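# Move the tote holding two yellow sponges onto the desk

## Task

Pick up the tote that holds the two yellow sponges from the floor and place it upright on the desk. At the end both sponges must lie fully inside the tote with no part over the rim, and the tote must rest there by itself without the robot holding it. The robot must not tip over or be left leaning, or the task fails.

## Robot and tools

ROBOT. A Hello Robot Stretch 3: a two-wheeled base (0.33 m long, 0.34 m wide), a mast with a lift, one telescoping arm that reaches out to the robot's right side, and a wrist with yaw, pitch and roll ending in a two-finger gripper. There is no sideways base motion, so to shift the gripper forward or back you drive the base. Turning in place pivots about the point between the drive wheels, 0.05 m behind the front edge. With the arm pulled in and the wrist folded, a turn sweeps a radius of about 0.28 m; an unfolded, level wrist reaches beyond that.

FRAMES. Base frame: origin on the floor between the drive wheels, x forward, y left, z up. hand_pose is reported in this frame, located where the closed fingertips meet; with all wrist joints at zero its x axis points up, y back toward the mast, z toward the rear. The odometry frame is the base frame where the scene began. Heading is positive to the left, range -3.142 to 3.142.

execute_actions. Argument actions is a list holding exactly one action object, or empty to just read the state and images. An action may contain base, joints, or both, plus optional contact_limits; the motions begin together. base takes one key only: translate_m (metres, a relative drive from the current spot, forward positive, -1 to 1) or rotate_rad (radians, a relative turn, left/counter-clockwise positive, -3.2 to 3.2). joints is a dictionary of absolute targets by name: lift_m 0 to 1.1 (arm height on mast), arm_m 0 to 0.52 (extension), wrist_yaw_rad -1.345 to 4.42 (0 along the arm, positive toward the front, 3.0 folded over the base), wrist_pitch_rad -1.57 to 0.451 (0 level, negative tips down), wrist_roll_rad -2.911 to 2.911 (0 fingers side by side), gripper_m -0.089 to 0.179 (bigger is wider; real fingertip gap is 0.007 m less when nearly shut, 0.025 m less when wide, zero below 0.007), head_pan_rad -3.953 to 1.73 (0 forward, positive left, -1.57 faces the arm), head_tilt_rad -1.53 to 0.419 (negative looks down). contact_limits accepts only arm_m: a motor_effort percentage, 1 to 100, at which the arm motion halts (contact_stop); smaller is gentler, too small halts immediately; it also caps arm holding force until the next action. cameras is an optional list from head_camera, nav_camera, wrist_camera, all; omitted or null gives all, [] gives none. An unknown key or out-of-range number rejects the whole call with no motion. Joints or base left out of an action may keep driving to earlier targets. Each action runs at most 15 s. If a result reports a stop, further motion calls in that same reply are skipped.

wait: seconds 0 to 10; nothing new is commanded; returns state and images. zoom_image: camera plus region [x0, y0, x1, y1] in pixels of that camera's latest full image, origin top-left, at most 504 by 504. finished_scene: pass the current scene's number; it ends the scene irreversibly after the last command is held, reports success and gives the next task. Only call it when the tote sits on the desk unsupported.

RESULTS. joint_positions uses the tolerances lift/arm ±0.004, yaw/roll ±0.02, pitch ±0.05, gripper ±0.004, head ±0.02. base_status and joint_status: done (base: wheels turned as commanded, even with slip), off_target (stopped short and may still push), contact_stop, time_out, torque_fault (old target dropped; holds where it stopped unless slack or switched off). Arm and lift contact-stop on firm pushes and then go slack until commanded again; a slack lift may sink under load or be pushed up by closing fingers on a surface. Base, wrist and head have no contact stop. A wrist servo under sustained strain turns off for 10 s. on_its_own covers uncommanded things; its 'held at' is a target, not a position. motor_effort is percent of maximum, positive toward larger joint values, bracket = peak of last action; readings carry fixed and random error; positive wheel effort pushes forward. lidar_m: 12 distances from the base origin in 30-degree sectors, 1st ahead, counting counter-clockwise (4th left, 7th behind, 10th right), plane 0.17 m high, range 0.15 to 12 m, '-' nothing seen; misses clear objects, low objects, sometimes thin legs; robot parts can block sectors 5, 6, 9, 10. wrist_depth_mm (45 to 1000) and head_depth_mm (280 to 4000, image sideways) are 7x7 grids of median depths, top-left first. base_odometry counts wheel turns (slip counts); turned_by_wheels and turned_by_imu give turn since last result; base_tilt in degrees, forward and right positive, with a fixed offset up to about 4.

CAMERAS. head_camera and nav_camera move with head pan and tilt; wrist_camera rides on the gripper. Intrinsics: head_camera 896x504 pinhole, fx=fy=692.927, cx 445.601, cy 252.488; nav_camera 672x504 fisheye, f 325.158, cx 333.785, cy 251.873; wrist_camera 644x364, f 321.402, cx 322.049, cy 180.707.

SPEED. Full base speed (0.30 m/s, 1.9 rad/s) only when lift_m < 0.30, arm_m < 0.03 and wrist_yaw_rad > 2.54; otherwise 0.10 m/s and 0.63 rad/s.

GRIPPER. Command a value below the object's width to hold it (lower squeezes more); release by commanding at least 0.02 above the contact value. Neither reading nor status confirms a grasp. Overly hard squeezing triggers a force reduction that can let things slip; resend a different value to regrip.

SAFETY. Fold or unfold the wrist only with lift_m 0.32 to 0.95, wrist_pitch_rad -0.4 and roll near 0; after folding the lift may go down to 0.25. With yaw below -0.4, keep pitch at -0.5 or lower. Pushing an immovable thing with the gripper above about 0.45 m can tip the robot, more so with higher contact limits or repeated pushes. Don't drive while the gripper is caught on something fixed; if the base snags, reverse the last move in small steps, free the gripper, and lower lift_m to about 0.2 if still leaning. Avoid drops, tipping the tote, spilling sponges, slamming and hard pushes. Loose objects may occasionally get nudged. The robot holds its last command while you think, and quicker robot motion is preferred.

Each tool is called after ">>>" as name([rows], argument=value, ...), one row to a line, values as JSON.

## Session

>>> execute_actions(actions=[])

Scene clock: 0.00 s.
base_odometry: x=+0.000 y=+0.000 heading=+0.000 (m, m, rad; odometry frame)
turned_by_wheels: +0.000 (rad since the last result)
turned_by_imu: +0.000 (rad since the last result)
base_tilt: forward=+0.5 right=-0.6 (deg)
lidar_m: 2.41 2.26 1.99 2.14 2.24 2.27 1.46 1.19 1.54 1.97 1.49 1.75
head_depth_mm: 2034 2327 2316 2298 2313 1564 2236 / 2030 2520 2580 2528 2581 2588 2337 / 2043 2812 2879 2907 2894 2838 2354 / 2025 2740 2733 2728 2794 2737 2344 / 2026 2527 2536 2526 2542 2523 2369 / 2024 2393 2388 2349 2378 2372 2289 / 2014 2254 2219 2232 2226 2227 2185
base_status: not commanded
joint_positions: lift_m=+0.355 arm_m=-0.003 wrist_yaw_rad=+3.039 wrist_pitch_rad=-0.404 wrist_roll_rad=+0.015 gripper_m=+0.037 head_pan_rad=+0.010 head_tilt_rad=-0.019
joint_status: not commanded
motor_effort: left_wheel=-1 right_wheel=+0 lift_m=+25 arm_m=+0 wrist_yaw_rad=+0 wrist_pitch_rad=+8 wrist_roll_rad=+0 gripper_m=+0 head_pan_rad=+0 head_tilt_rad=+2 (%)
hand_pose: x=+0.0019 y=+0.0830 z=+0.3713 quat_wxyz=(+0.178, +0.704, +0.105, +0.679) (m; base frame)
wrist_depth_mm: - - - - - - - / - - - - - - - / - - - - - - - / 924 960 935 965 - - - / 737 748 782 773 780 797 806 / 618 612 - 626 645 658 648 / 523 528 - 541 531 555 558
pictures: head_camera (sideways: a quarter turn clockwise sets it upright), nav_camera (sideways: a quarter turn counterclockwise sets it upright), wrist_camera
Images, in order (width x height): head_camera 896x504, nav_camera 672x504, wrist_camera 644x364.

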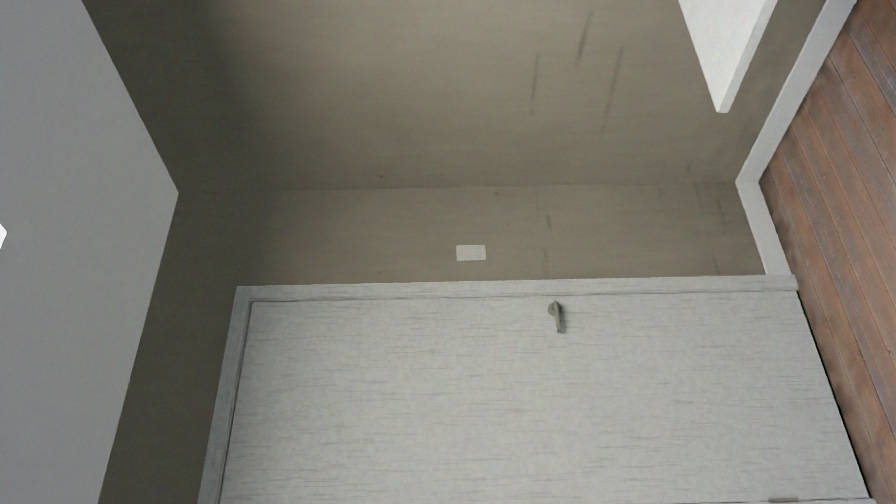

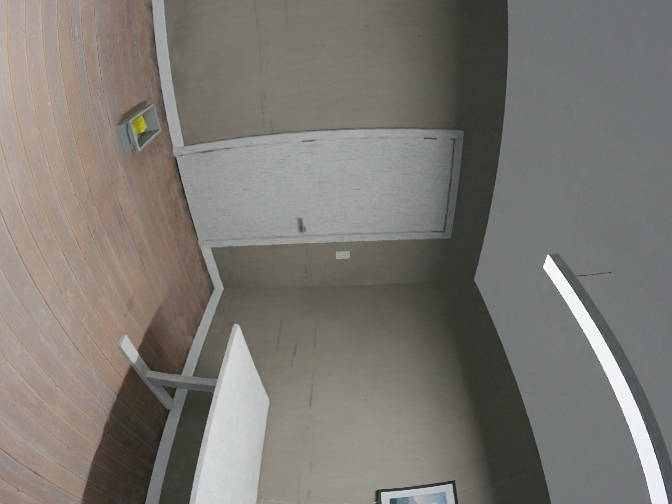

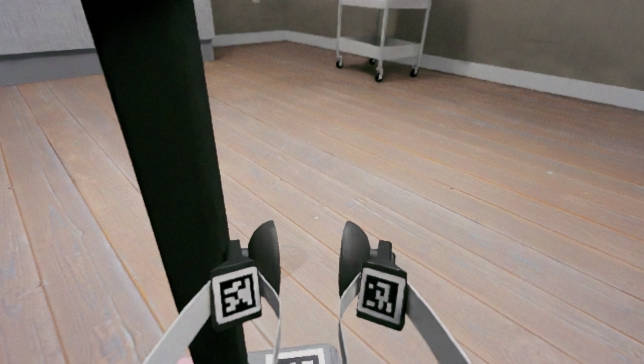

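>>> execute_actions([
  {"joints":{"head_pan_rad":0.45,"head_tilt_rad":-0.6,"lift_m":0.29}},
], cameras=["head_camera","nav_camera"])

Scene clock: 2.23 s.
base_odometry: x=+0.000 y=+0.000 heading=+0.000 (m, m, rad; odometry frame)
turned_by_wheels: +0.000 (rad since the last result)
turned_by_imu: +0.000 (rad since the last result)
base_tilt: forward=+0.6 right=-0.5 (deg)
lidar_m: 2.40 2.26 1.99 2.13 2.24 2.26 1.46 1.19 1.54 1.96 1.48 1.75
head_depth_mm: 2065 2310 2561 2357 1843 1509 1270 / 2041 2215 2514 2376 1871 1520 1267 / 2014 2220 2445 2400 1865 1513 1281 / 1988 2170 2404 2301 1853 1524 1283 / 1966 2124 2339 2407 1877 1526 1288 / 1916 2128 2315 2456 1875 1530 1287 / 1890 2075 2277 2432 1879 1545 1294
base_status: not commanded
joint_positions: lift_m=+0.291 arm_m=-0.003 wrist_yaw_rad=+3.039 wrist_pitch_rad=-0.404 wrist_roll_rad=+0.015 gripper_m=+0.037 head_pan_rad=+0.443 head_tilt_rad=-0.592
joint_status: all done
motor_effort: left_wheel=+0(0) right_wheel=+0(0) lift_m=+9(25) arm_m=+0(0) wrist_yaw_rad=-1(0) wrist_pitch_rad=+8(8) wrist_roll_rad=+0(0) gripper_m=+0(0) head_pan_rad=+5(44) head_tilt_rad=-4(41) (%)
hand_pose: x=+0.0019 y=+0.0829 z=+0.3065 quat_wxyz=(+0.178, +0.704, +0.105, +0.679) (m; base frame)
wrist_depth_mm: - - - - - - - / - - - - - - - / - - - - - - - / 813 819 858 876 879 839 867 / 633 636 689 675 696 668 700 / 531 528 - 545 567 563 574 / 449 480 - - 460 483 476
pictures: head_camera (sideways: a quarter turn clockwise sets it upright), nav_camera (sideways: a quarter turn counterclockwise sets it upright)
Images, in order (width x height): head_camera 896x504, nav_camera 672x504.

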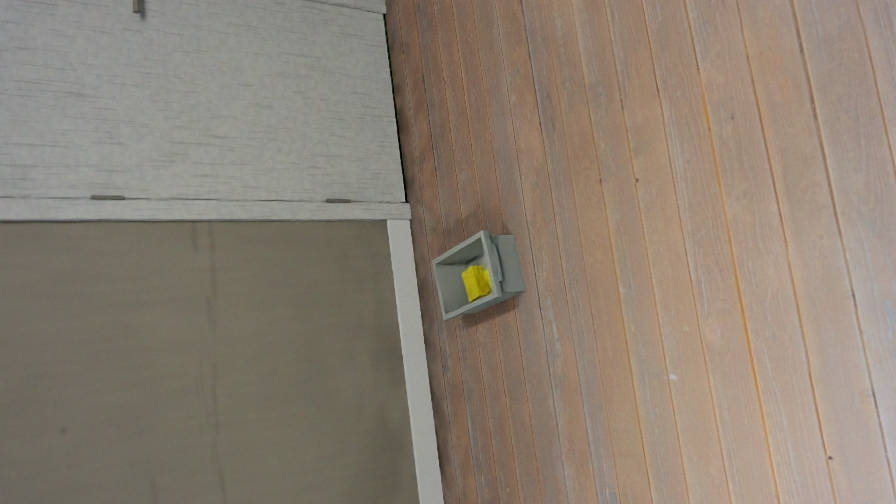

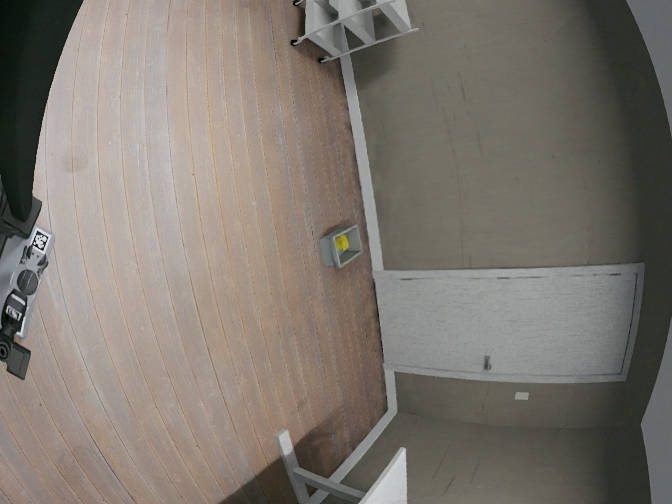

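>>> zoom_image(camera="head_camera", region=[420, 215, 540, 335])

Region (420, 215, 540, 335) of head_camera's 896x504 image, scaled by 4.200, with more detail than that image has.

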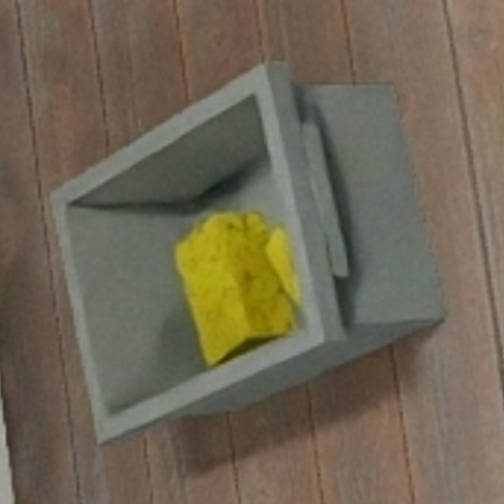

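>>> execute_actions([
  {"base":{"rotate_rad":0.745},"joints":{"head_pan_rad":-0.55,"head_tilt_rad":-0.95}},
], cameras=[])

>>> execute_actions([
  {"base":{"translate_m":1.0}},
], cameras=["head_camera","nav_camera"])

Scene clock: 18.83 s.
base_odometry: x=+0.000 y=+0.000 heading=+0.745 (m, m, rad; odometry frame)
turned_by_wheels: +0.745 (rad since the last result)
turned_by_imu: +0.745 (rad since the last result)
base_tilt: forward=+0.5 right=-0.6 (deg)
lidar_m: 2.25 1.99 2.27 2.23 1.95 1.46 1.19 1.64 1.48 1.91 1.74 2.29
head_depth_mm: 2570 2225 1853 1609 1412 1248 1119 / 2517 2264 1865 1604 1401 1257 1141 / 2451 2291 1872 1630 1417 1258 1130 / 2330 2262 1905 1620 1420 1264 1127 / 2217 2287 1885 1644 1421 1261 1132 / 2136 2289 1916 1630 1417 1270 1138 / 2053 2232 1905 1621 1435 1271 1139
base_status: done
joint_positions: lift_m=+0.291 arm_m=-0.003 wrist_yaw_rad=+3.039 wrist_pitch_rad=-0.404 wrist_roll_rad=+0.015 gripper_m=+0.037 head_pan_rad=-0.543 head_tilt_rad=-0.938
joint_status: all done
motor_effort: left_wheel=-3(8) right_wheel=+1(7) lift_m=+10(9) arm_m=+0(0) wrist_yaw_rad=+0(0) wrist_pitch_rad=+8(9) wrist_roll_rad=+0(1) gripper_m=+0(0) head_pan_rad=-5(55) head_tilt_rad=-7(33) (%)
hand_pose: x=+0.0019 y=+0.0829 z=+0.3065 quat_wxyz=(+0.178, +0.704, +0.105, +0.679) (m; base frame)
wrist_depth_mm: - - - - - - - / - - - - - - - / - - - - - - - / 803 831 848 860 882 871 868 / 636 636 673 664 671 691 681 / 530 523 - 548 564 563 571 / 460 483 - - 468 480 479
pictures: none
No camera images: the call's "cameras" was empty. Leave "cameras" out to get every camera's image.

Scene clock: 23.93 s.
base_odometry: x=+0.735 y=+0.678 heading=+0.745 (m, m, rad; odometry frame)
turned_by_wheels: +0.000 (rad since the last result)
turned_by_imu: +0.007 (rad since the last result)
base_tilt: forward=+0.7 right=-0.6 (deg)
lidar_m: 1.26 1.30 1.22 2.14 2.30 2.31 2.19 2.02 2.04 1.59 1.58 1.28
head_depth_mm: 1474 1766 1846 1610 1401 1247 1122 / 1388 1637 1857 1601 1421 1251 1149 / 1315 1558 1800 1609 1394 1254 1132 / 1282 1491 1755 1536 1391 1264 1133 / 1223 1422 1678 1623 1424 1254 1139 / 1169 1346 1583 1632 1425 1264 1139 / 1121 1281 1492 1630 1439 1276 1141
base_status: done
joint_positions: lift_m=+0.291 arm_m=-0.003 wrist_yaw_rad=+3.039 wrist_pitch_rad=-0.404 wrist_roll_rad=+0.015 gripper_m=+0.037 head_pan_rad=-0.543 head_tilt_rad=-0.939
joint_status: not commanded
motor_effort: left_wheel=-3(7) right_wheel=+1(7) lift_m=+10(10) arm_m=+0(0) wrist_yaw_rad=+0(1) wrist_pitch_rad=+8(9) wrist_roll_rad=+0(0) gripper_m=+0(0) head_pan_rad=-5(5) head_tilt_rad=-6(7) (%)
hand_pose: x=+0.0019 y=+0.0829 z=+0.3065 quat_wxyz=(+0.178, +0.704, +0.105, +0.679) (m; base frame)
wrist_depth_mm: - - - - - - - / - - - - - - - / - - - - - - - / 781 819 814 847 865 872 873 / 636 651 679 667 667 669 682 / 526 533 - 545 566 562 561 / 454 485 - - 460 480 471
pictures: head_camera (sideways: a quarter turn clockwise sets it upright), nav_camera (sideways: a quarter turn counterclockwise sets it upright)
Images, in order (width x height): head_camera 896x504, nav_camera 672x504.

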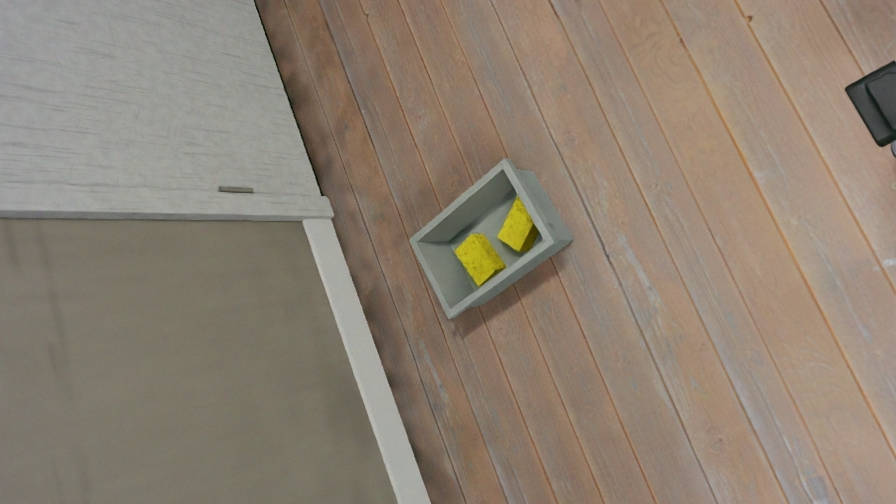

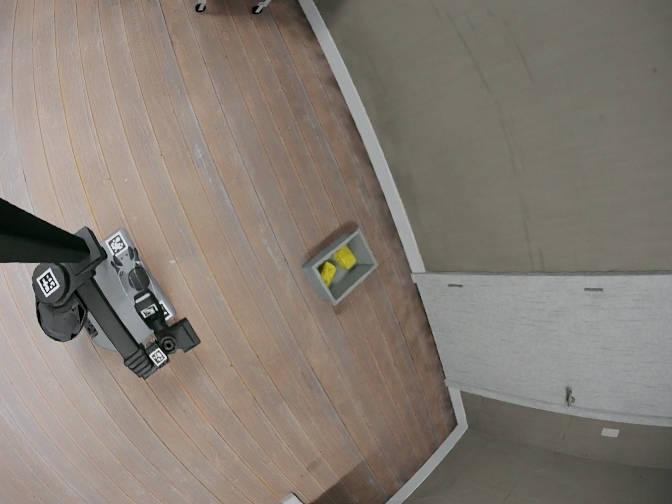

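>>> execute_actions([
  {"base":{"translate_m":0.64},"joints":{"head_pan_rad":-1.6,"head_tilt_rad":-1.2,"lift_m":0.297,"arm_m":0.025,"wrist_yaw_rad":2.6}},
], cameras=[])

>>> execute_actions([
  {"base":{"rotate_rad":0.43},"joints":{"lift_m":0.33,"arm_m":0.16,"wrist_yaw_rad":-0.4,"wrist_pitch_rad":-1.15,"wrist_roll_rad":1.57,"gripper_m":0.09}},
], cameras=["head_camera","wrist_camera"])

Scene clock: 32.80 s.
base_odometry: x=+1.206 y=+1.111 heading=+0.745 (m, m, rad; odometry frame)
turned_by_wheels: +0.000 (rad since the last result)
turned_by_imu: +0.005 (rad since the last result)
base_tilt: forward=+0.7 right=-0.4 (deg)
lidar_m: 0.63 0.68 0.96 0.96 2.22 2.91 2.83 2.53 1.79 1.63 0.80 0.64
head_depth_mm: 1811 1634 1505 1379 1271 1194 - / 1817 1646 1507 1380 1299 - - / 1821 1636 1505 1392 1294 - - / 1813 1650 1509 1354 1273 - 1116 / 1845 1663 1513 1356 1278 1198 1122 / 1811 1660 1519 1400 1295 1200 1124 / 1501 1546 1517 1393 1300 1201 1128
base_status: done
joint_positions: lift_m=+0.296 arm_m=+0.025 wrist_yaw_rad=+2.602 wrist_pitch_rad=-0.405 wrist_roll_rad=+0.015 gripper_m=+0.037 head_pan_rad=-1.594 head_tilt_rad=-1.186
joint_status: all done
motor_effort: left_wheel=-3(7) right_wheel=+1(6) lift_m=+41(45) arm_m=+3(1) wrist_yaw_rad=-2(3) wrist_pitch_rad=+8(9) wrist_roll_rad=-1(0) gripper_m=+0(0) head_pan_rad=-4(55) head_tilt_rad=-8(32) (%)
hand_pose: x=+0.0948 y=+0.0242 z=+0.3120 quat_wxyz=(+0.321, +0.710, -0.050, +0.625) (m; base frame)
wrist_depth_mm: - - - - 791 592 474 / - - - - 841 623 485 / - - - - 850 637 506 / 829 816 868 853 835 667 511 / 641 657 684 674 680 632 524 / 543 540 558 560 572 567 530 / 471 486 458 466 468 481 489
pictures: none
No camera images: the call's "cameras" was empty. Leave "cameras" out to get every camera's image.

Scene clock: 35.30 s.
base_odometry: x=+1.206 y=+1.111 heading=+1.174 (m, m, rad; odometry frame)
turned_by_wheels: +0.430 (rad since the last result)
turned_by_imu: +0.430 (rad since the last result)
base_tilt: forward=+0.5 right=-0.4 (deg)
lidar_m: 0.66 0.92 0.96 2.15 3.00 2.83 2.52 1.79 2.11 0.87 0.65 0.63
head_depth_mm: 1799 1644 1499 1371 1269 1195 - / 1811 1640 1509 1383 1277 - - / 1628 1651 1500 1420 1277 - - / 1292 1592 1512 1397 1287 1195 1124 / 1075 1275 1468 1396 1287 1201 1121 / 941 1094 1289 1374 1303 1208 1126 / 827 934 1075 1264 1293 1207 1131
base_status: done
joint_positions: lift_m=+0.329 arm_m=+0.160 wrist_yaw_rad=-0.397 wrist_pitch_rad=-1.150 wrist_roll_rad=+1.568 gripper_m=+0.090 head_pan_rad=-1.594 head_tilt_rad=-1.186
joint_status: all done
motor_effort: left_wheel=-2(9) right_wheel=+1(6) lift_m=+40(43) arm_m=+3(5) wrist_yaw_rad=-2(2) wrist_pitch_rad=+0(9) wrist_roll_rad=+0(1) gripper_m=+1(92) head_pan_rad=-4(4) head_tilt_rad=-8(8) (%)
hand_pose: x=-0.0534 y=-0.3807 z=+0.2242 quat_wxyz=(-0.106, -0.165, -0.823, -0.534) (m; base frame)
wrist_depth_mm: 569 486 304 282 302 314 299 / 603 505 357 354 340 320 302 / 609 508 369 350 351 325 301 / 605 534 385 393 355 329 305 / 626 540 413 360 358 336 308 / 645 578 372 384 265 339 312 / 644 556 485 305 372 340 318
pictures: head_camera (sideways: a quarter turn clockwise sets it upright), wrist_camera
Images, in order (width x height): head_camera 896x504, wrist_camera 644x364.

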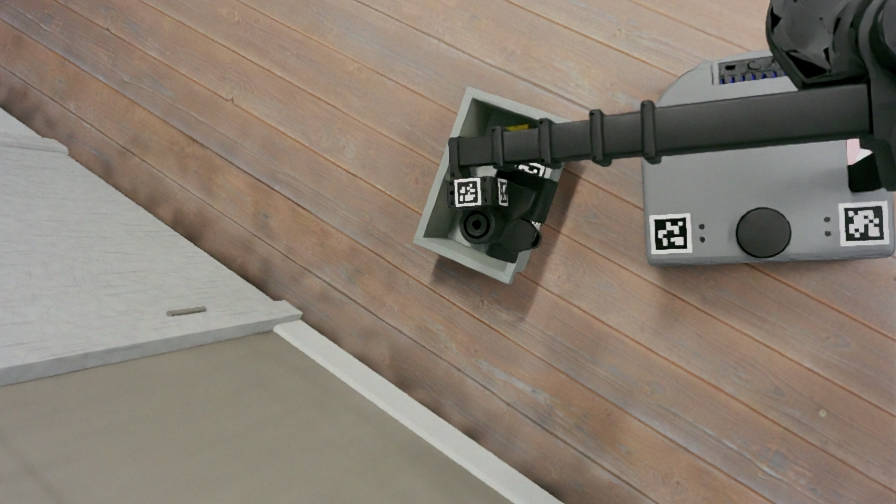

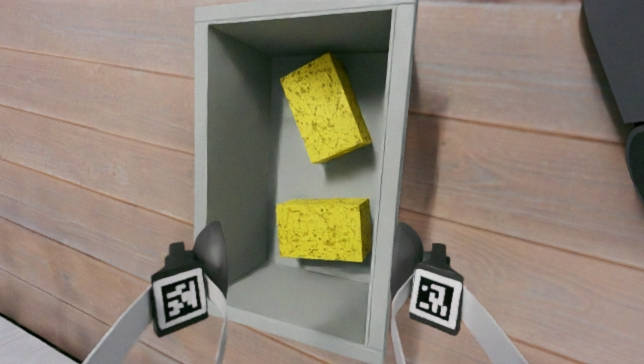

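>>> execute_actions([
  {"joints":{"lift_m":0.193,"arm_m":0.132,"wrist_yaw_rad":-0.46,"gripper_m":0.105}},
], cameras=["head_camera","wrist_camera"])

Scene clock: 45.97 s.
base_odometry: x=+1.206 y=+1.111 heading=+1.174 (m, m, rad; odometry frame)
turned_by_wheels: +0.000 (rad since the last result)
turned_by_imu: +0.001 (rad since the last result)
base_tilt: forward=+0.7 right=-0.4 (deg)
lidar_m: 0.65 0.92 0.96 2.15 2.98 2.83 2.52 1.79 2.11 0.87 0.65 0.63
head_depth_mm: 1822 1631 1491 1375 1279 1194 - / 1821 1653 1500 1378 1265 - - / 1627 1651 1507 1354 - - - / 1300 1589 1517 1378 1277 1208 1123 / 1074 1278 1488 1400 1292 1201 1123 / 943 1095 1290 1385 1293 1210 1130 / 829 936 1075 1257 1297 1212 1125
base_status: not commanded
joint_positions: lift_m=+0.194 arm_m=+0.132 wrist_yaw_rad=-0.457 wrist_pitch_rad=-1.150 wrist_roll_rad=+1.568 gripper_m=+0.105 head_pan_rad=-1.594 head_tilt_rad=-1.186
joint_status: all done
motor_effort: left_wheel=-3(3) right_wheel=+1(2) lift_m=+10(40) arm_m=-3(3) wrist_yaw_rad=-2(2) wrist_pitch_rad=+0(0) wrist_roll_rad=+0(1) gripper_m=+1(66) head_pan_rad=-4(4) head_tilt_rad=-8(8) (%)
hand_pose: x=-0.0579 y=-0.3510 z=+0.0886 quat_wxyz=(-0.122, -0.190, -0.817, -0.531) (m; base frame)
wrist_depth_mm: 211 231 213 199 219 201 185 / 218 263 223 200 225 204 187 / 219 265 224 206 227 208 190 / 221 279 234 211 231 209 193 / 224 280 283 214 237 213 195 / 225 261 236 219 245 214 198 / 226 282 248 222 246 216 200
pictures: head_camera (sideways: a quarter turn clockwise sets it upright), wrist_camera
Images, in order (width x height): head_camera 896x504, wrist_camera 644x364.

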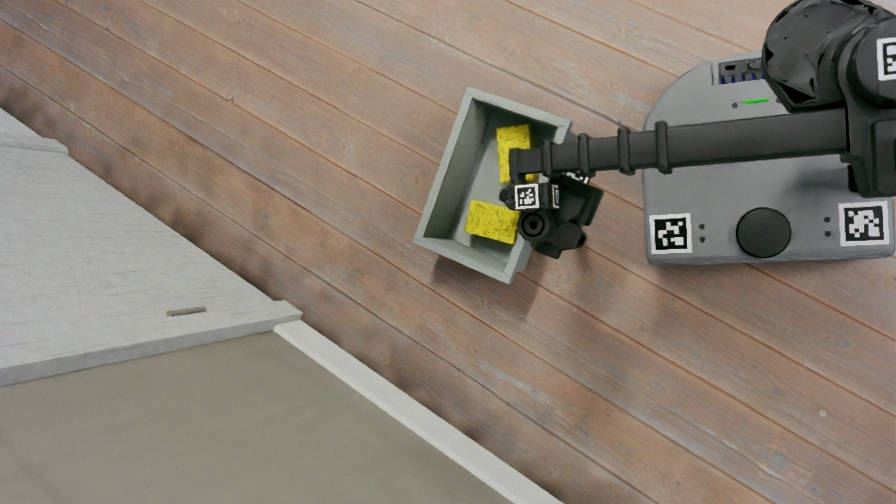

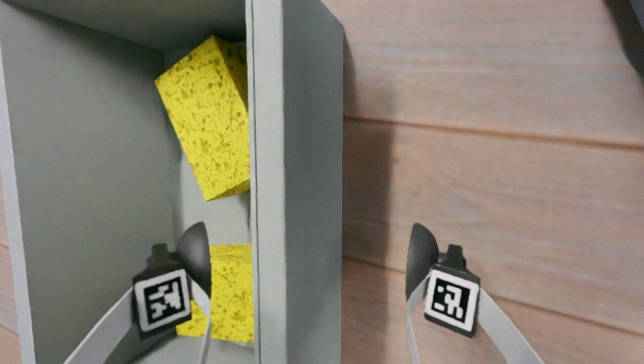

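>>> execute_actions([
  {"joints":{"lift_m":0.188,"arm_m":0.150,"wrist_yaw_rad":-0.44,"gripper_m":0.07}},
], cameras=["wrist_camera"])

>>> execute_actions([
  {"joints":{"gripper_m":-0.036}},
], cameras=["wrist_camera"])

Scene clock: 48.93 s.
base_odometry: x=+1.206 y=+1.111 heading=+1.174 (m, m, rad; odometry frame)
turned_by_wheels: +0.000 (rad since the last result)
turned_by_imu: +0.000 (rad since the last result)
base_tilt: forward=+0.6 right=-0.6 (deg)
lidar_m: 0.66 0.91 0.96 2.15 2.97 2.83 2.51 1.79 2.11 0.87 0.65 0.63
head_depth_mm: 1796 1639 1496 1373 1280 1191 - / 1801 1649 1504 1380 1270 - - / 1628 1647 1518 1364 1255 - - / 1300 1586 1513 1368 1280 1195 1121 / 1072 1283 1480 1392 1286 1207 1128 / 938 1096 1284 1374 1290 1199 1119 / 827 937 1077 1266 1302 1211 1125
base_status: not commanded
joint_positions: lift_m=+0.189 arm_m=+0.150 wrist_yaw_rad=-0.443 wrist_pitch_rad=-1.151 wrist_roll_rad=+1.568 gripper_m=+0.070 head_pan_rad=-1.594 head_tilt_rad=-1.186
joint_status: all done
motor_effort: left_wheel=-3(3) right_wheel=+1(1) lift_m=+10(9) arm_m=+3(1) wrist_yaw_rad=+1(1) wrist_pitch_rad=+0(0) wrist_roll_rad=+0(0) gripper_m=+0(92) head_pan_rad=-4(4) head_tilt_rad=-8(8) (%)
hand_pose: x=-0.0568 y=-0.3690 z=+0.0835 quat_wxyz=(-0.118, -0.184, -0.818, -0.531) (m; base frame)
wrist_depth_mm: 202 238 221 119 215 195 180 / 204 244 218 122 217 198 183 / 206 258 218 124 223 203 185 / 207 261 270 126 227 206 187 / 208 261 277 130 227 209 191 / 212 256 222 133 - 212 194 / 216 255 271 137 239 213 197
pictures: wrist_camera
Images, in order (width x height): wrist_camera 644x364.

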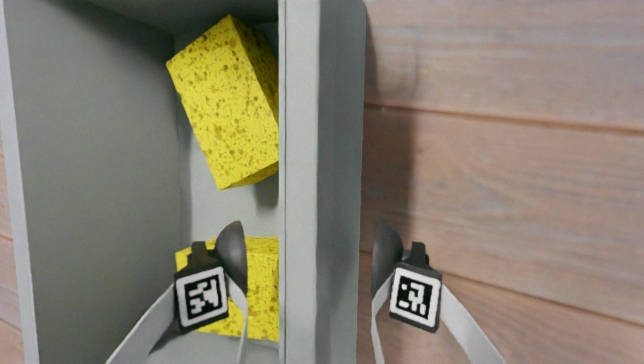

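Scene clock: 50.47 s.
base_odometry: x=+1.206 y=+1.111 heading=+1.174 (m, m, rad; odometry frame)
turned_by_wheels: +0.000 (rad since the last result)
turned_by_imu: +0.000 (rad since the last result)
base_tilt: forward=+0.6 right=-0.7 (deg)
lidar_m: 0.66 0.92 0.96 2.16 2.98 2.83 2.51 1.79 2.11 0.87 0.65 0.63
head_depth_mm: 1821 1628 1488 1382 1279 1199 - / 1795 1628 1500 1380 1269 - - / 1635 1637 1510 1365 1262 - - / 1297 1594 1508 1379 1276 1199 1119 / 1081 1279 1469 1396 1289 1200 1128 / 941 1092 1289 1394 1289 1201 1121 / 829 942 1073 1261 1298 1210 1131
base_status: not commanded
joint_positions: lift_m=+0.189 arm_m=+0.150 wrist_yaw_rad=-0.443 wrist_pitch_rad=-1.152 wrist_roll_rad=+1.568 gripper_m=-0.035 head_pan_rad=-1.594 head_tilt_rad=-1.186
joint_status: all done
motor_effort: left_wheel=-3(3) right_wheel=+2(2) lift_m=+10(10) arm_m=+2(3) wrist_yaw_rad=+2(1) wrist_pitch_rad=+1(2) wrist_roll_rad=+0(0) gripper_m=-23(100) head_pan_rad=-5(4) head_tilt_rad=-8(8) (%)
hand_pose: x=-0.0567 y=-0.3688 z=+0.0835 quat_wxyz=(-0.118, -0.184, -0.818, -0.532) (m; base frame)
wrist_depth_mm: 200 239 221 124 214 197 181 / 203 244 217 128 218 201 183 / 204 256 218 131 222 202 185 / 206 259 268 136 227 204 188 / 209 262 277 128 230 207 190 / 210 265 242 129 229 213 194 / 212 267 269 200 240 215 197
pictures: wrist_camera
Images, in order (width x height): wrist_camera 644x364.

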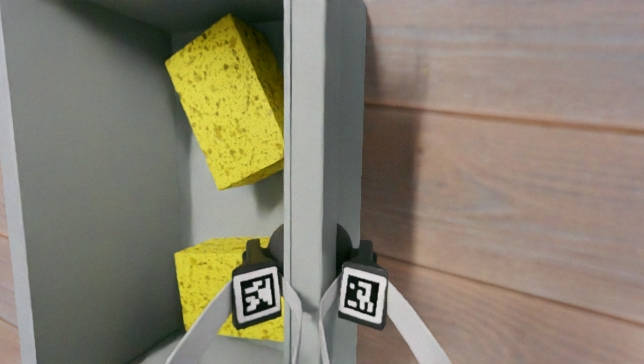

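>>> execute_actions([
  {"joints":{"lift_m":0.24,"wrist_pitch_rad":-1.13}},
], cameras=["head_camera","wrist_camera"])

Scene clock: 52.97 s.
base_odometry: x=+1.206 y=+1.111 heading=+1.174 (m, m, rad; odometry frame)
turned_by_wheels: +0.000 (rad since the last result)
turned_by_imu: +0.000 (rad since the last result)
base_tilt: forward=+0.5 right=-0.5 (deg)
lidar_m: 0.66 0.92 0.96 2.15 2.98 2.84 2.52 1.79 0.34 0.34 0.65 0.63
head_depth_mm: 1822 1642 1493 1381 1277 1194 - / 1805 1649 1505 1374 1264 - - / 1637 1643 1498 1326 1260 - - / 1293 1596 1509 1325 1277 1200 1120 / 1075 1282 1475 1395 1286 1196 1120 / 941 1092 1284 1380 1292 1203 1126 / 827 940 1071 1265 1300 1202 1132
base_status: not commanded
joint_positions: lift_m=+0.239 arm_m=+0.150 wrist_yaw_rad=-0.442 wrist_pitch_rad=-1.163 wrist_roll_rad=+1.568 gripper_m=-0.032 head_pan_rad=-1.594 head_tilt_rad=-1.186
joint_status: all done
motor_effort: left_wheel=-3(3) right_wheel=+1(2) lift_m=+43(45) arm_m=+2(2) wrist_yaw_rad=+1(1) wrist_pitch_rad=+18(18) wrist_roll_rad=+0(1) gripper_m=-24(24) head_pan_rad=-4(4) head_tilt_rad=-8(9) (%)
hand_pose: x=-0.0554 y=-0.3662 z=+0.1329 quat_wxyz=(-0.119, -0.183, -0.815, -0.537) (m; base frame)
wrist_depth_mm: 199 238 227 122 261 239 223 / 200 251 221 124 266 240 223 / 202 252 227 127 269 247 227 / 205 255 281 131 277 250 232 / 209 258 285 131 279 254 234 / 210 261 247 130 280 260 238 / 217 264 272 140 295 262 241
pictures: head_camera (sideways: a quarter turn clockwise sets it upright), wrist_camera
Images, in order (width x height): head_camera 896x504, wrist_camera 644x364.

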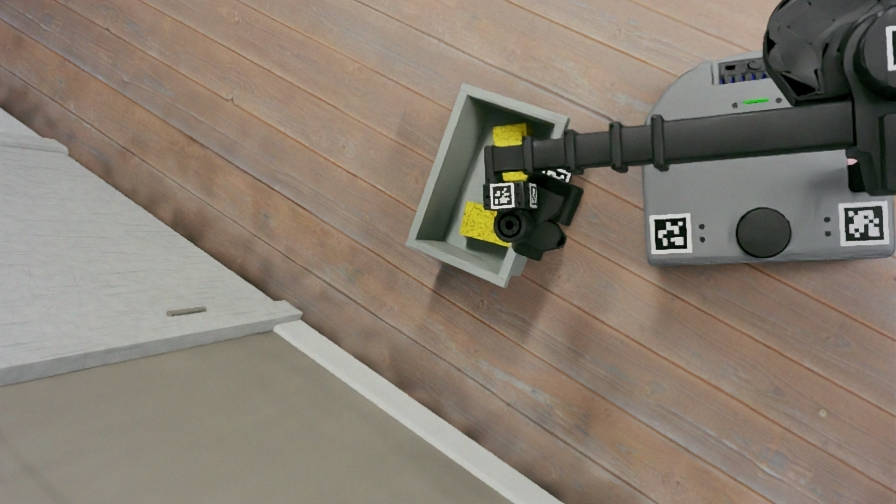

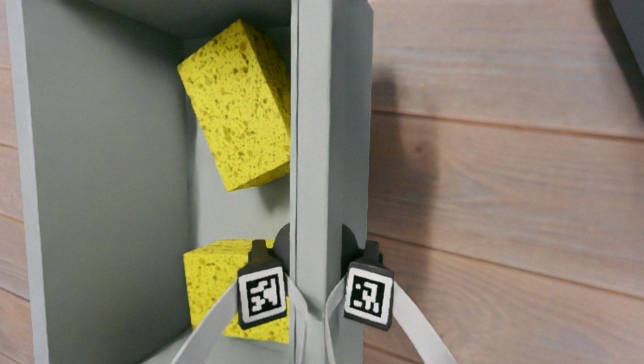

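>>> execute_actions([
  {"base":{"rotate_rad":0.2},"joints":{"lift_m":0.33,"wrist_pitch_rad":-1.1}},
], cameras=["wrist_camera"])

Scene clock: 57.40 s.
base_odometry: x=+1.206 y=+1.111 heading=+1.374 (m, m, rad; odometry frame)
turned_by_wheels: +0.200 (rad since the last result)
turned_by_imu: +0.201 (rad since the last result)
base_tilt: forward=+0.6 right=-0.5 (deg)
lidar_m: 0.71 0.96 0.97 2.33 3.10 2.82 2.49 1.79 0.36 0.36 0.63 0.63
head_depth_mm: 1625 1634 1492 1376 1281 1190 - / 1329 1624 1497 1201 1267 - - / 1122 1421 1513 1199 1266 - - / 980 1210 1476 1206 1278 1203 1119 / 883 1059 1315 1393 1286 1200 1125 / 789 923 1116 1343 1300 1202 1122 / 712 823 973 1191 1285 1211 1123
base_status: done
joint_positions: lift_m=+0.329 arm_m=+0.150 wrist_yaw_rad=-0.441 wrist_pitch_rad=-1.140 wrist_roll_rad=+1.570 gripper_m=-0.032 head_pan_rad=-1.594 head_tilt_rad=-1.186
joint_status: all done
motor_effort: left_wheel=-2(7) right_wheel=+2(4) lift_m=+43(47) arm_m=+2(2) wrist_yaw_rad=+1(2) wrist_pitch_rad=+21(24) wrist_roll_rad=-1(1) gripper_m=-24(24) head_pan_rad=-4(4) head_tilt_rad=-8(8) (%)
hand_pose: x=-0.0577 y=-0.3715 z=+0.2248 quat_wxyz=(-0.117, -0.184, -0.821, -0.527) (m; base frame)
wrist_depth_mm: 203 236 232 122 346 316 - / 204 248 223 124 355 320 303 / 209 250 228 127 355 324 301 / 210 254 278 131 366 328 305 / 213 255 286 131 365 339 308 / 213 260 247 130 372 342 315 / 218 262 270 141 387 345 319
pictures: wrist_camera
Images, in order (width x height): wrist_camera 644x364.

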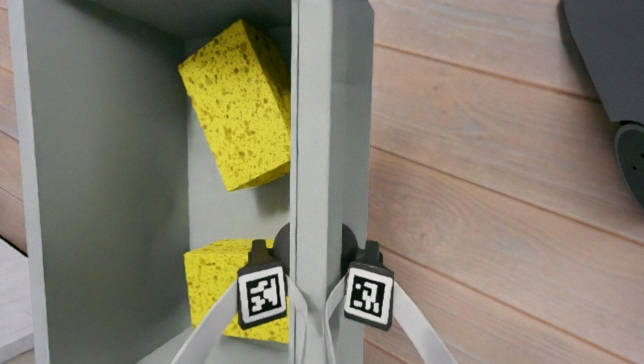

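>>> execute_actions([
  {"base":{"translate_m":-1.0},"joints":{"lift_m":1.0,"wrist_yaw_rad":0.0,"head_pan_rad":-2.3,"head_tilt_rad":-0.75}},
])

Scene clock: 69.57 s.
base_odometry: x=+1.011 y=+0.131 heading=+1.374 (m, m, rad; odometry frame)
turned_by_wheels: +0.000 (rad since the last result)
turned_by_imu: -0.002 (rad since the last result)
base_tilt: forward=+0.5 right=-0.5 (deg)
lidar_m: 1.54 1.80 2.73 2.87 2.43 2.42 1.52 1.43 0.99 1.59 1.33 1.33
head_depth_mm: 1245 1339 1130 - - - 1181 / 1241 1352 - - - 1333 1183 / 1248 1364 - - - 1358 1183 / 1239 1350 - - 1526 1341 1193 / 1248 1362 - - 1562 1366 1193 / 1245 - - 568 572 1368 1191 / 1252 - - 592 508 1358 1203
base_status: done
joint_positions: lift_m=+0.999 arm_m=+0.150 wrist_yaw_rad=-0.001 wrist_pitch_rad=-1.140 wrist_roll_rad=+1.571 gripper_m=-0.032 head_pan_rad=-2.293 head_tilt_rad=-0.754
joint_status: all done
motor_effort: left_wheel=-2(7) right_wheel=+2(2) lift_m=+43(46) arm_m=+2(2) wrist_yaw_rad=+0(3) wrist_pitch_rad=+21(21) wrist_roll_rad=-1(1) gripper_m=-24(24) head_pan_rad=-5(54) head_tilt_rad=+2(34) (%)
hand_pose: x=-0.0216 y=-0.3797 z=+0.8949 quat_wxyz=(+0.000, -0.001, -0.842, -0.540) (m; base frame)
wrist_depth_mm: 202 237 234 122 - 923 817 / 204 251 223 125 - 921 842 / 208 251 227 127 - 947 - / 212 254 279 130 - 949 - / 211 257 287 131 - 992 874 / 216 260 245 130 - 950 904 / 223 265 268 141 - - 888
pictures: head_camera (sideways: a quarter turn clockwise sets it upright), nav_camera (sideways: a quarter turn counterclockwise sets it upright), wrist_camera
Images, in order (width x height): head_camera 896x504, nav_camera 672x504, wrist_camera 644x364.

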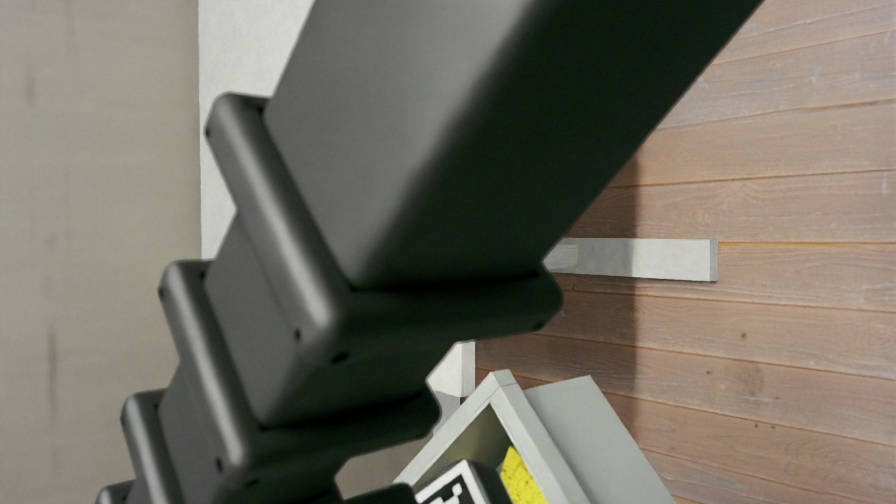

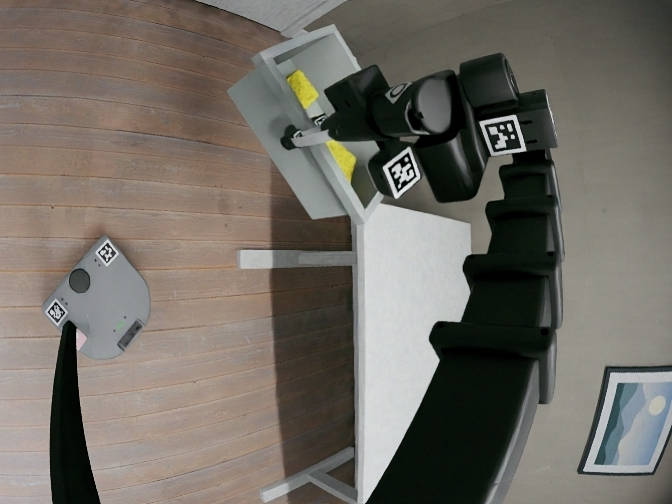

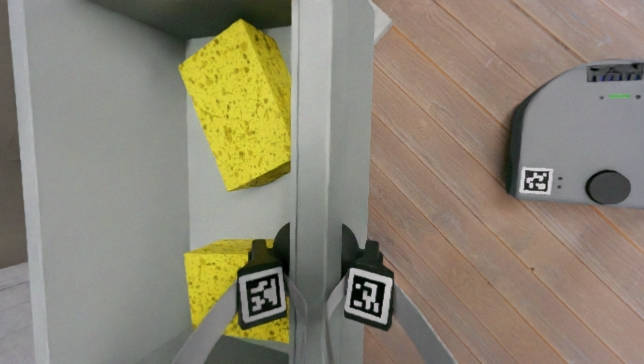

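>>> execute_actions([
  {"base":{"translate_m":-0.14},"joints":{"arm_m":0.28,"head_pan_rad":-1.57,"head_tilt_rad":-0.7}},
], cameras=[])

>>> execute_actions([
  {"base":{"rotate_rad":-0.73},"joints":{"arm_m":0.49,"wrist_pitch_rad":-1.07}},
])

Scene clock: 73.70 s.
base_odometry: x=+0.983 y=-0.007 heading=+1.374 (m, m, rad; odometry frame)
turned_by_wheels: +0.000 (rad since the last result)
turned_by_imu: +0.000 (rad since the last result)
base_tilt: forward=+0.7 right=-0.4 (deg)
lidar_m: 1.66 1.93 2.83 2.45 2.32 2.32 1.38 1.33 0.90 1.51 1.45 1.44
head_depth_mm: 1206 1424 1519 809 1532 1383 1196 / 1290 - - 626 1602 1403 1201 / 1426 - - 636 1609 1406 1211 / 1540 1795 - 634 1618 1417 1212 / 1673 1884 1971 630 1632 1416 1214 / 1571 1723 1887 1974 1678 1417 1222 / 1443 1560 1695 1866 1691 1411 1217
base_status: done
joint_positions: lift_m=+0.999 arm_m=+0.280 wrist_yaw_rad=-0.001 wrist_pitch_rad=-1.139 wrist_roll_rad=+1.571 gripper_m=-0.032 head_pan_rad=-1.577 head_tilt_rad=-0.705
joint_status: all done
motor_effort: left_wheel=-2(7) right_wheel=+1(1) lift_m=+44(44) arm_m=+3(2) wrist_yaw_rad=+0(1) wrist_pitch_rad=+21(21) wrist_roll_rad=-1(1) gripper_m=-24(24) head_pan_rad=+4(55) head_tilt_rad=+3(11) (%)
hand_pose: x=-0.0216 y=-0.5098 z=+0.8949 quat_wxyz=(+0.000, -0.001, -0.842, -0.540) (m; base frame)
wrist_depth_mm: 202 237 231 122 948 918 837 / 204 248 223 124 968 921 839 / 207 251 226 127 - 937 - / 213 255 284 131 - 930 - / 211 257 285 131 - 971 880 / 215 259 248 130 - 952 911 / 225 262 271 141 - 986 880
pictures: none
No camera images: the call's "cameras" was empty. Leave "cameras" out to get every camera's image.

Scene clock: 76.50 s.
base_odometry: x=+0.983 y=-0.007 heading=+0.644 (m, m, rad; odometry frame)
turned_by_wheels: -0.730 (rad since the last result)
turned_by_imu: -0.731 (rad since the last result)
base_tilt: forward=+0.5 right=-0.4 (deg)
lidar_m: 1.43 1.52 1.93 2.83 2.94 2.08 2.32 1.37 1.37 0.90 1.39 1.49
head_depth_mm: 1103 1320 1138 886 1530 1398 1201 / - 1284 812 866 1530 1395 1212 / - - 807 866 1552 1413 1209 / 1124 1244 807 871 1541 1411 1207 / 1142 1255 899 873 1341 1388 1216 / 1145 1282 1169 905 1559 1415 1223 / 1141 1283 1450 1583 806 1429 1220
base_status: done
joint_positions: lift_m=+0.999 arm_m=+0.490 wrist_yaw_rad=-0.001 wrist_pitch_rad=-1.111 wrist_roll_rad=+1.572 gripper_m=-0.032 head_pan_rad=-1.577 head_tilt_rad=-0.705
joint_status: all done
motor_effort: left_wheel=+2(7) right_wheel=-2(6) lift_m=+44(44) arm_m=+3(4) wrist_yaw_rad=+0(1) wrist_pitch_rad=+22(26) wrist_roll_rad=-1(2) gripper_m=-24(24) head_pan_rad=+4(4) head_tilt_rad=+3(3) (%)
hand_pose: x=-0.0216 y=-0.7267 z=+0.8974 quat_wxyz=(+0.000, -0.001, -0.850, -0.528) (m; base frame)
wrist_depth_mm: 198 235 234 122 297 272 249 / 201 249 222 124 304 275 252 / 202 253 228 127 311 281 258 / 207 254 283 130 316 285 263 / 210 257 284 131 321 286 268 / 210 259 249 130 321 295 276 / 221 265 269 141 339 296 284
pictures: head_camera (sideways: a quarter turn clockwise sets it upright), nav_camera (sideways: a quarter turn counterclockwise sets it upright), wrist_camera
Images, in order (width x height): head_camera 896x504, nav_camera 672x504, wrist_camera 644x364.

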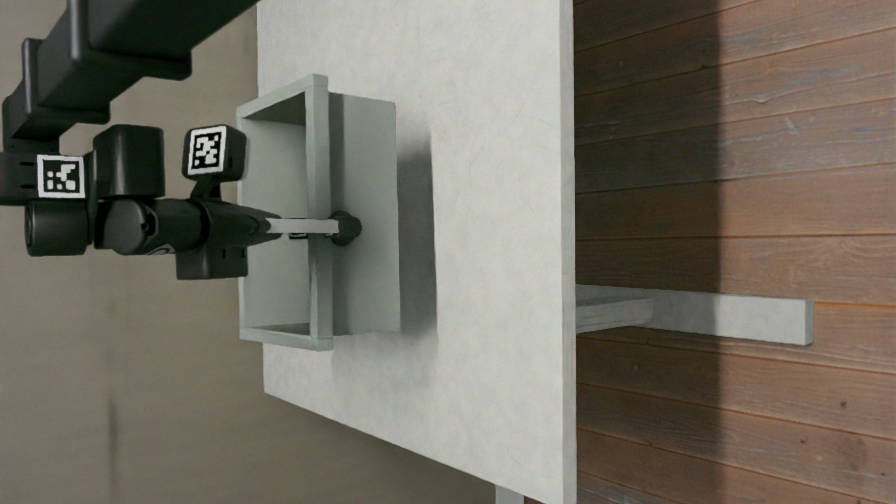

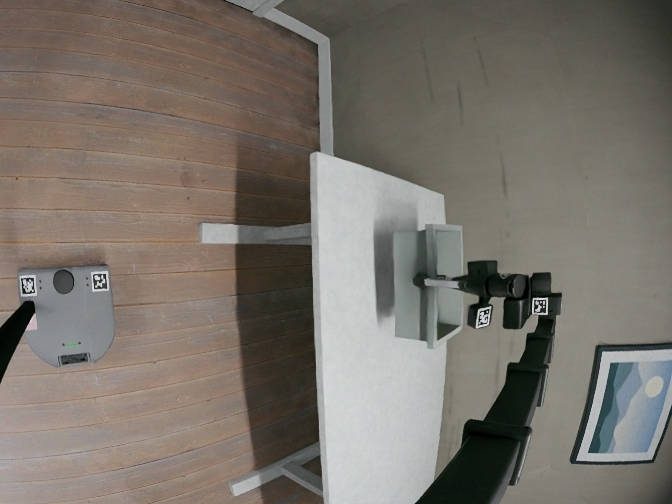

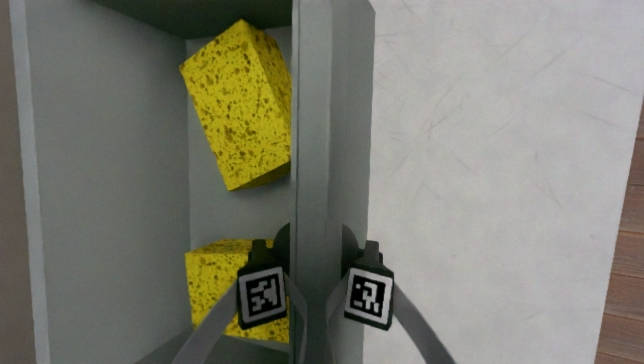

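>>> execute_actions([
  {"joints":{"lift_m":0.916}},
], cameras=["head_camera","wrist_camera"])

Scene clock: 79.00 s.
base_odometry: x=+0.983 y=-0.007 heading=+0.644 (m, m, rad; odometry frame)
turned_by_wheels: +0.000 (rad since the last result)
turned_by_imu: +0.000 (rad since the last result)
base_tilt: forward=+0.6 right=-0.5 (deg)
lidar_m: 1.43 1.53 1.93 2.83 2.94 2.08 2.31 1.38 1.38 0.90 1.39 1.49
head_depth_mm: 1135 1257 - 860 1547 1396 1207 / 1136 - 938 860 1536 1395 1207 / 1135 - 972 842 1550 1406 1212 / 1141 1278 974 845 1533 1410 1216 / 1144 1282 1039 858 1338 1378 1219 / 1140 1279 1174 910 1554 1418 1224 / 1140 1278 1457 1577 806 1421 1229
base_status: not commanded
joint_positions: lift_m=+0.917 arm_m=+0.490 wrist_yaw_rad=-0.001 wrist_pitch_rad=-1.110 wrist_roll_rad=+1.572 gripper_m=-0.032 head_pan_rad=-1.577 head_tilt_rad=-0.705
joint_status: all done
motor_effort: left_wheel=+2(2) right_wheel=-2(2) lift_m=+13(40) arm_m=+3(3) wrist_yaw_rad=+1(1) wrist_pitch_rad=+21(21) wrist_roll_rad=-1(1) gripper_m=-24(24) head_pan_rad=+4(4) head_tilt_rad=+3(2) (%)
hand_pose: x=-0.0216 y=-0.7268 z=+0.8149 quat_wxyz=(+0.000, -0.001, -0.850, -0.527) (m; base frame)
wrist_depth_mm: 197 237 233 123 221 201 184 / 202 251 222 125 225 202 188 / 201 253 227 127 229 208 190 / 208 256 281 130 234 210 190 / 209 257 285 132 236 214 193 / 211 259 249 130 238 217 197 / 219 263 268 142 249 221 199
pictures: head_camera (sideways: a quarter turn clockwise sets it upright), wrist_camera
Images, in order (width x height): head_camera 896x504, wrist_camera 644x364.

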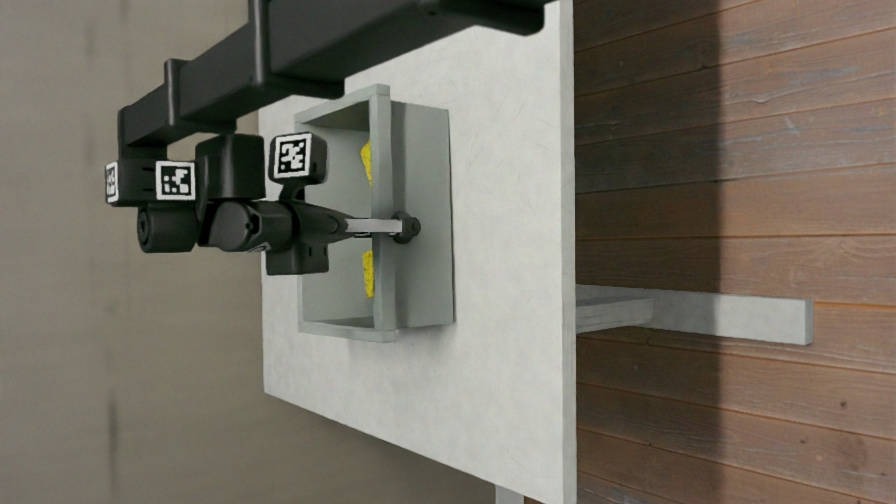

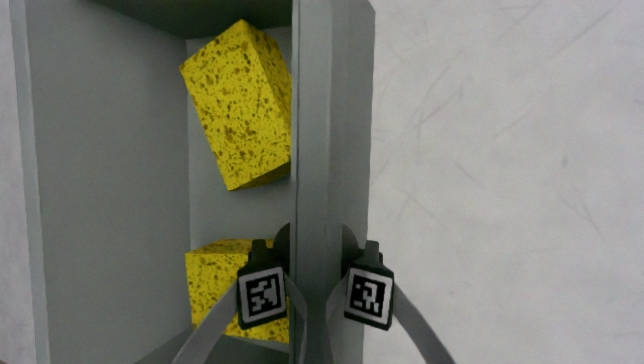

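>>> execute_actions([
  {"joints":{"lift_m":0.907}},
], cameras=["wrist_camera"])

Scene clock: 80.13 s.
base_odometry: x=+0.983 y=-0.007 heading=+0.644 (m, m, rad; odometry frame)
turned_by_wheels: +0.000 (rad since the last result)
turned_by_imu: +0.000 (rad since the last result)
base_tilt: forward=+0.5 right=-0.5 (deg)
lidar_m: 1.43 1.52 1.92 2.82 2.94 2.08 2.31 1.38 1.37 0.90 1.39 1.49
head_depth_mm: 1137 1255 - 848 1576 1394 1209 / 1138 - 937 866 1539 1399 1212 / 1143 - 979 841 1539 1402 1209 / 1141 1276 994 846 1540 1410 1217 / 1147 1282 1129 856 1338 1387 1213 / 1138 1272 1176 907 1554 1421 1213 / 1142 1285 1442 1566 808 1427 1225
base_status: not commanded
joint_positions: lift_m=+0.908 arm_m=+0.490 wrist_yaw_rad=-0.001 wrist_pitch_rad=-1.109 wrist_roll_rad=+1.572 gripper_m=-0.032 head_pan_rad=-1.577 head_tilt_rad=-0.705
joint_status: all done
motor_effort: left_wheel=+2(2) right_wheel=-2(2) lift_m=+6(13) arm_m=+3(3) wrist_yaw_rad=+0(1) wrist_pitch_rad=+21(22) wrist_roll_rad=-1(1) gripper_m=-24(24) head_pan_rad=+4(5) head_tilt_rad=+3(2) (%)
hand_pose: x=-0.0216 y=-0.7271 z=+0.8064 quat_wxyz=(+0.000, -0.001, -0.850, -0.527) (m; base frame)
wrist_depth_mm: 201 238 227 122 215 195 178 / 202 250 221 127 220 198 180 / 203 252 225 129 222 200 183 / 208 254 284 133 225 204 184 / 211 259 284 130 231 206 186 / 214 260 248 129 230 210 190 / 223 260 281 145 241 214 193
pictures: wrist_camera
Images, in order (width x height): wrist_camera 644x364.

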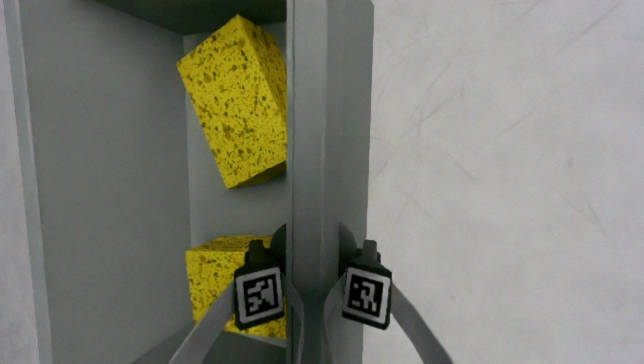

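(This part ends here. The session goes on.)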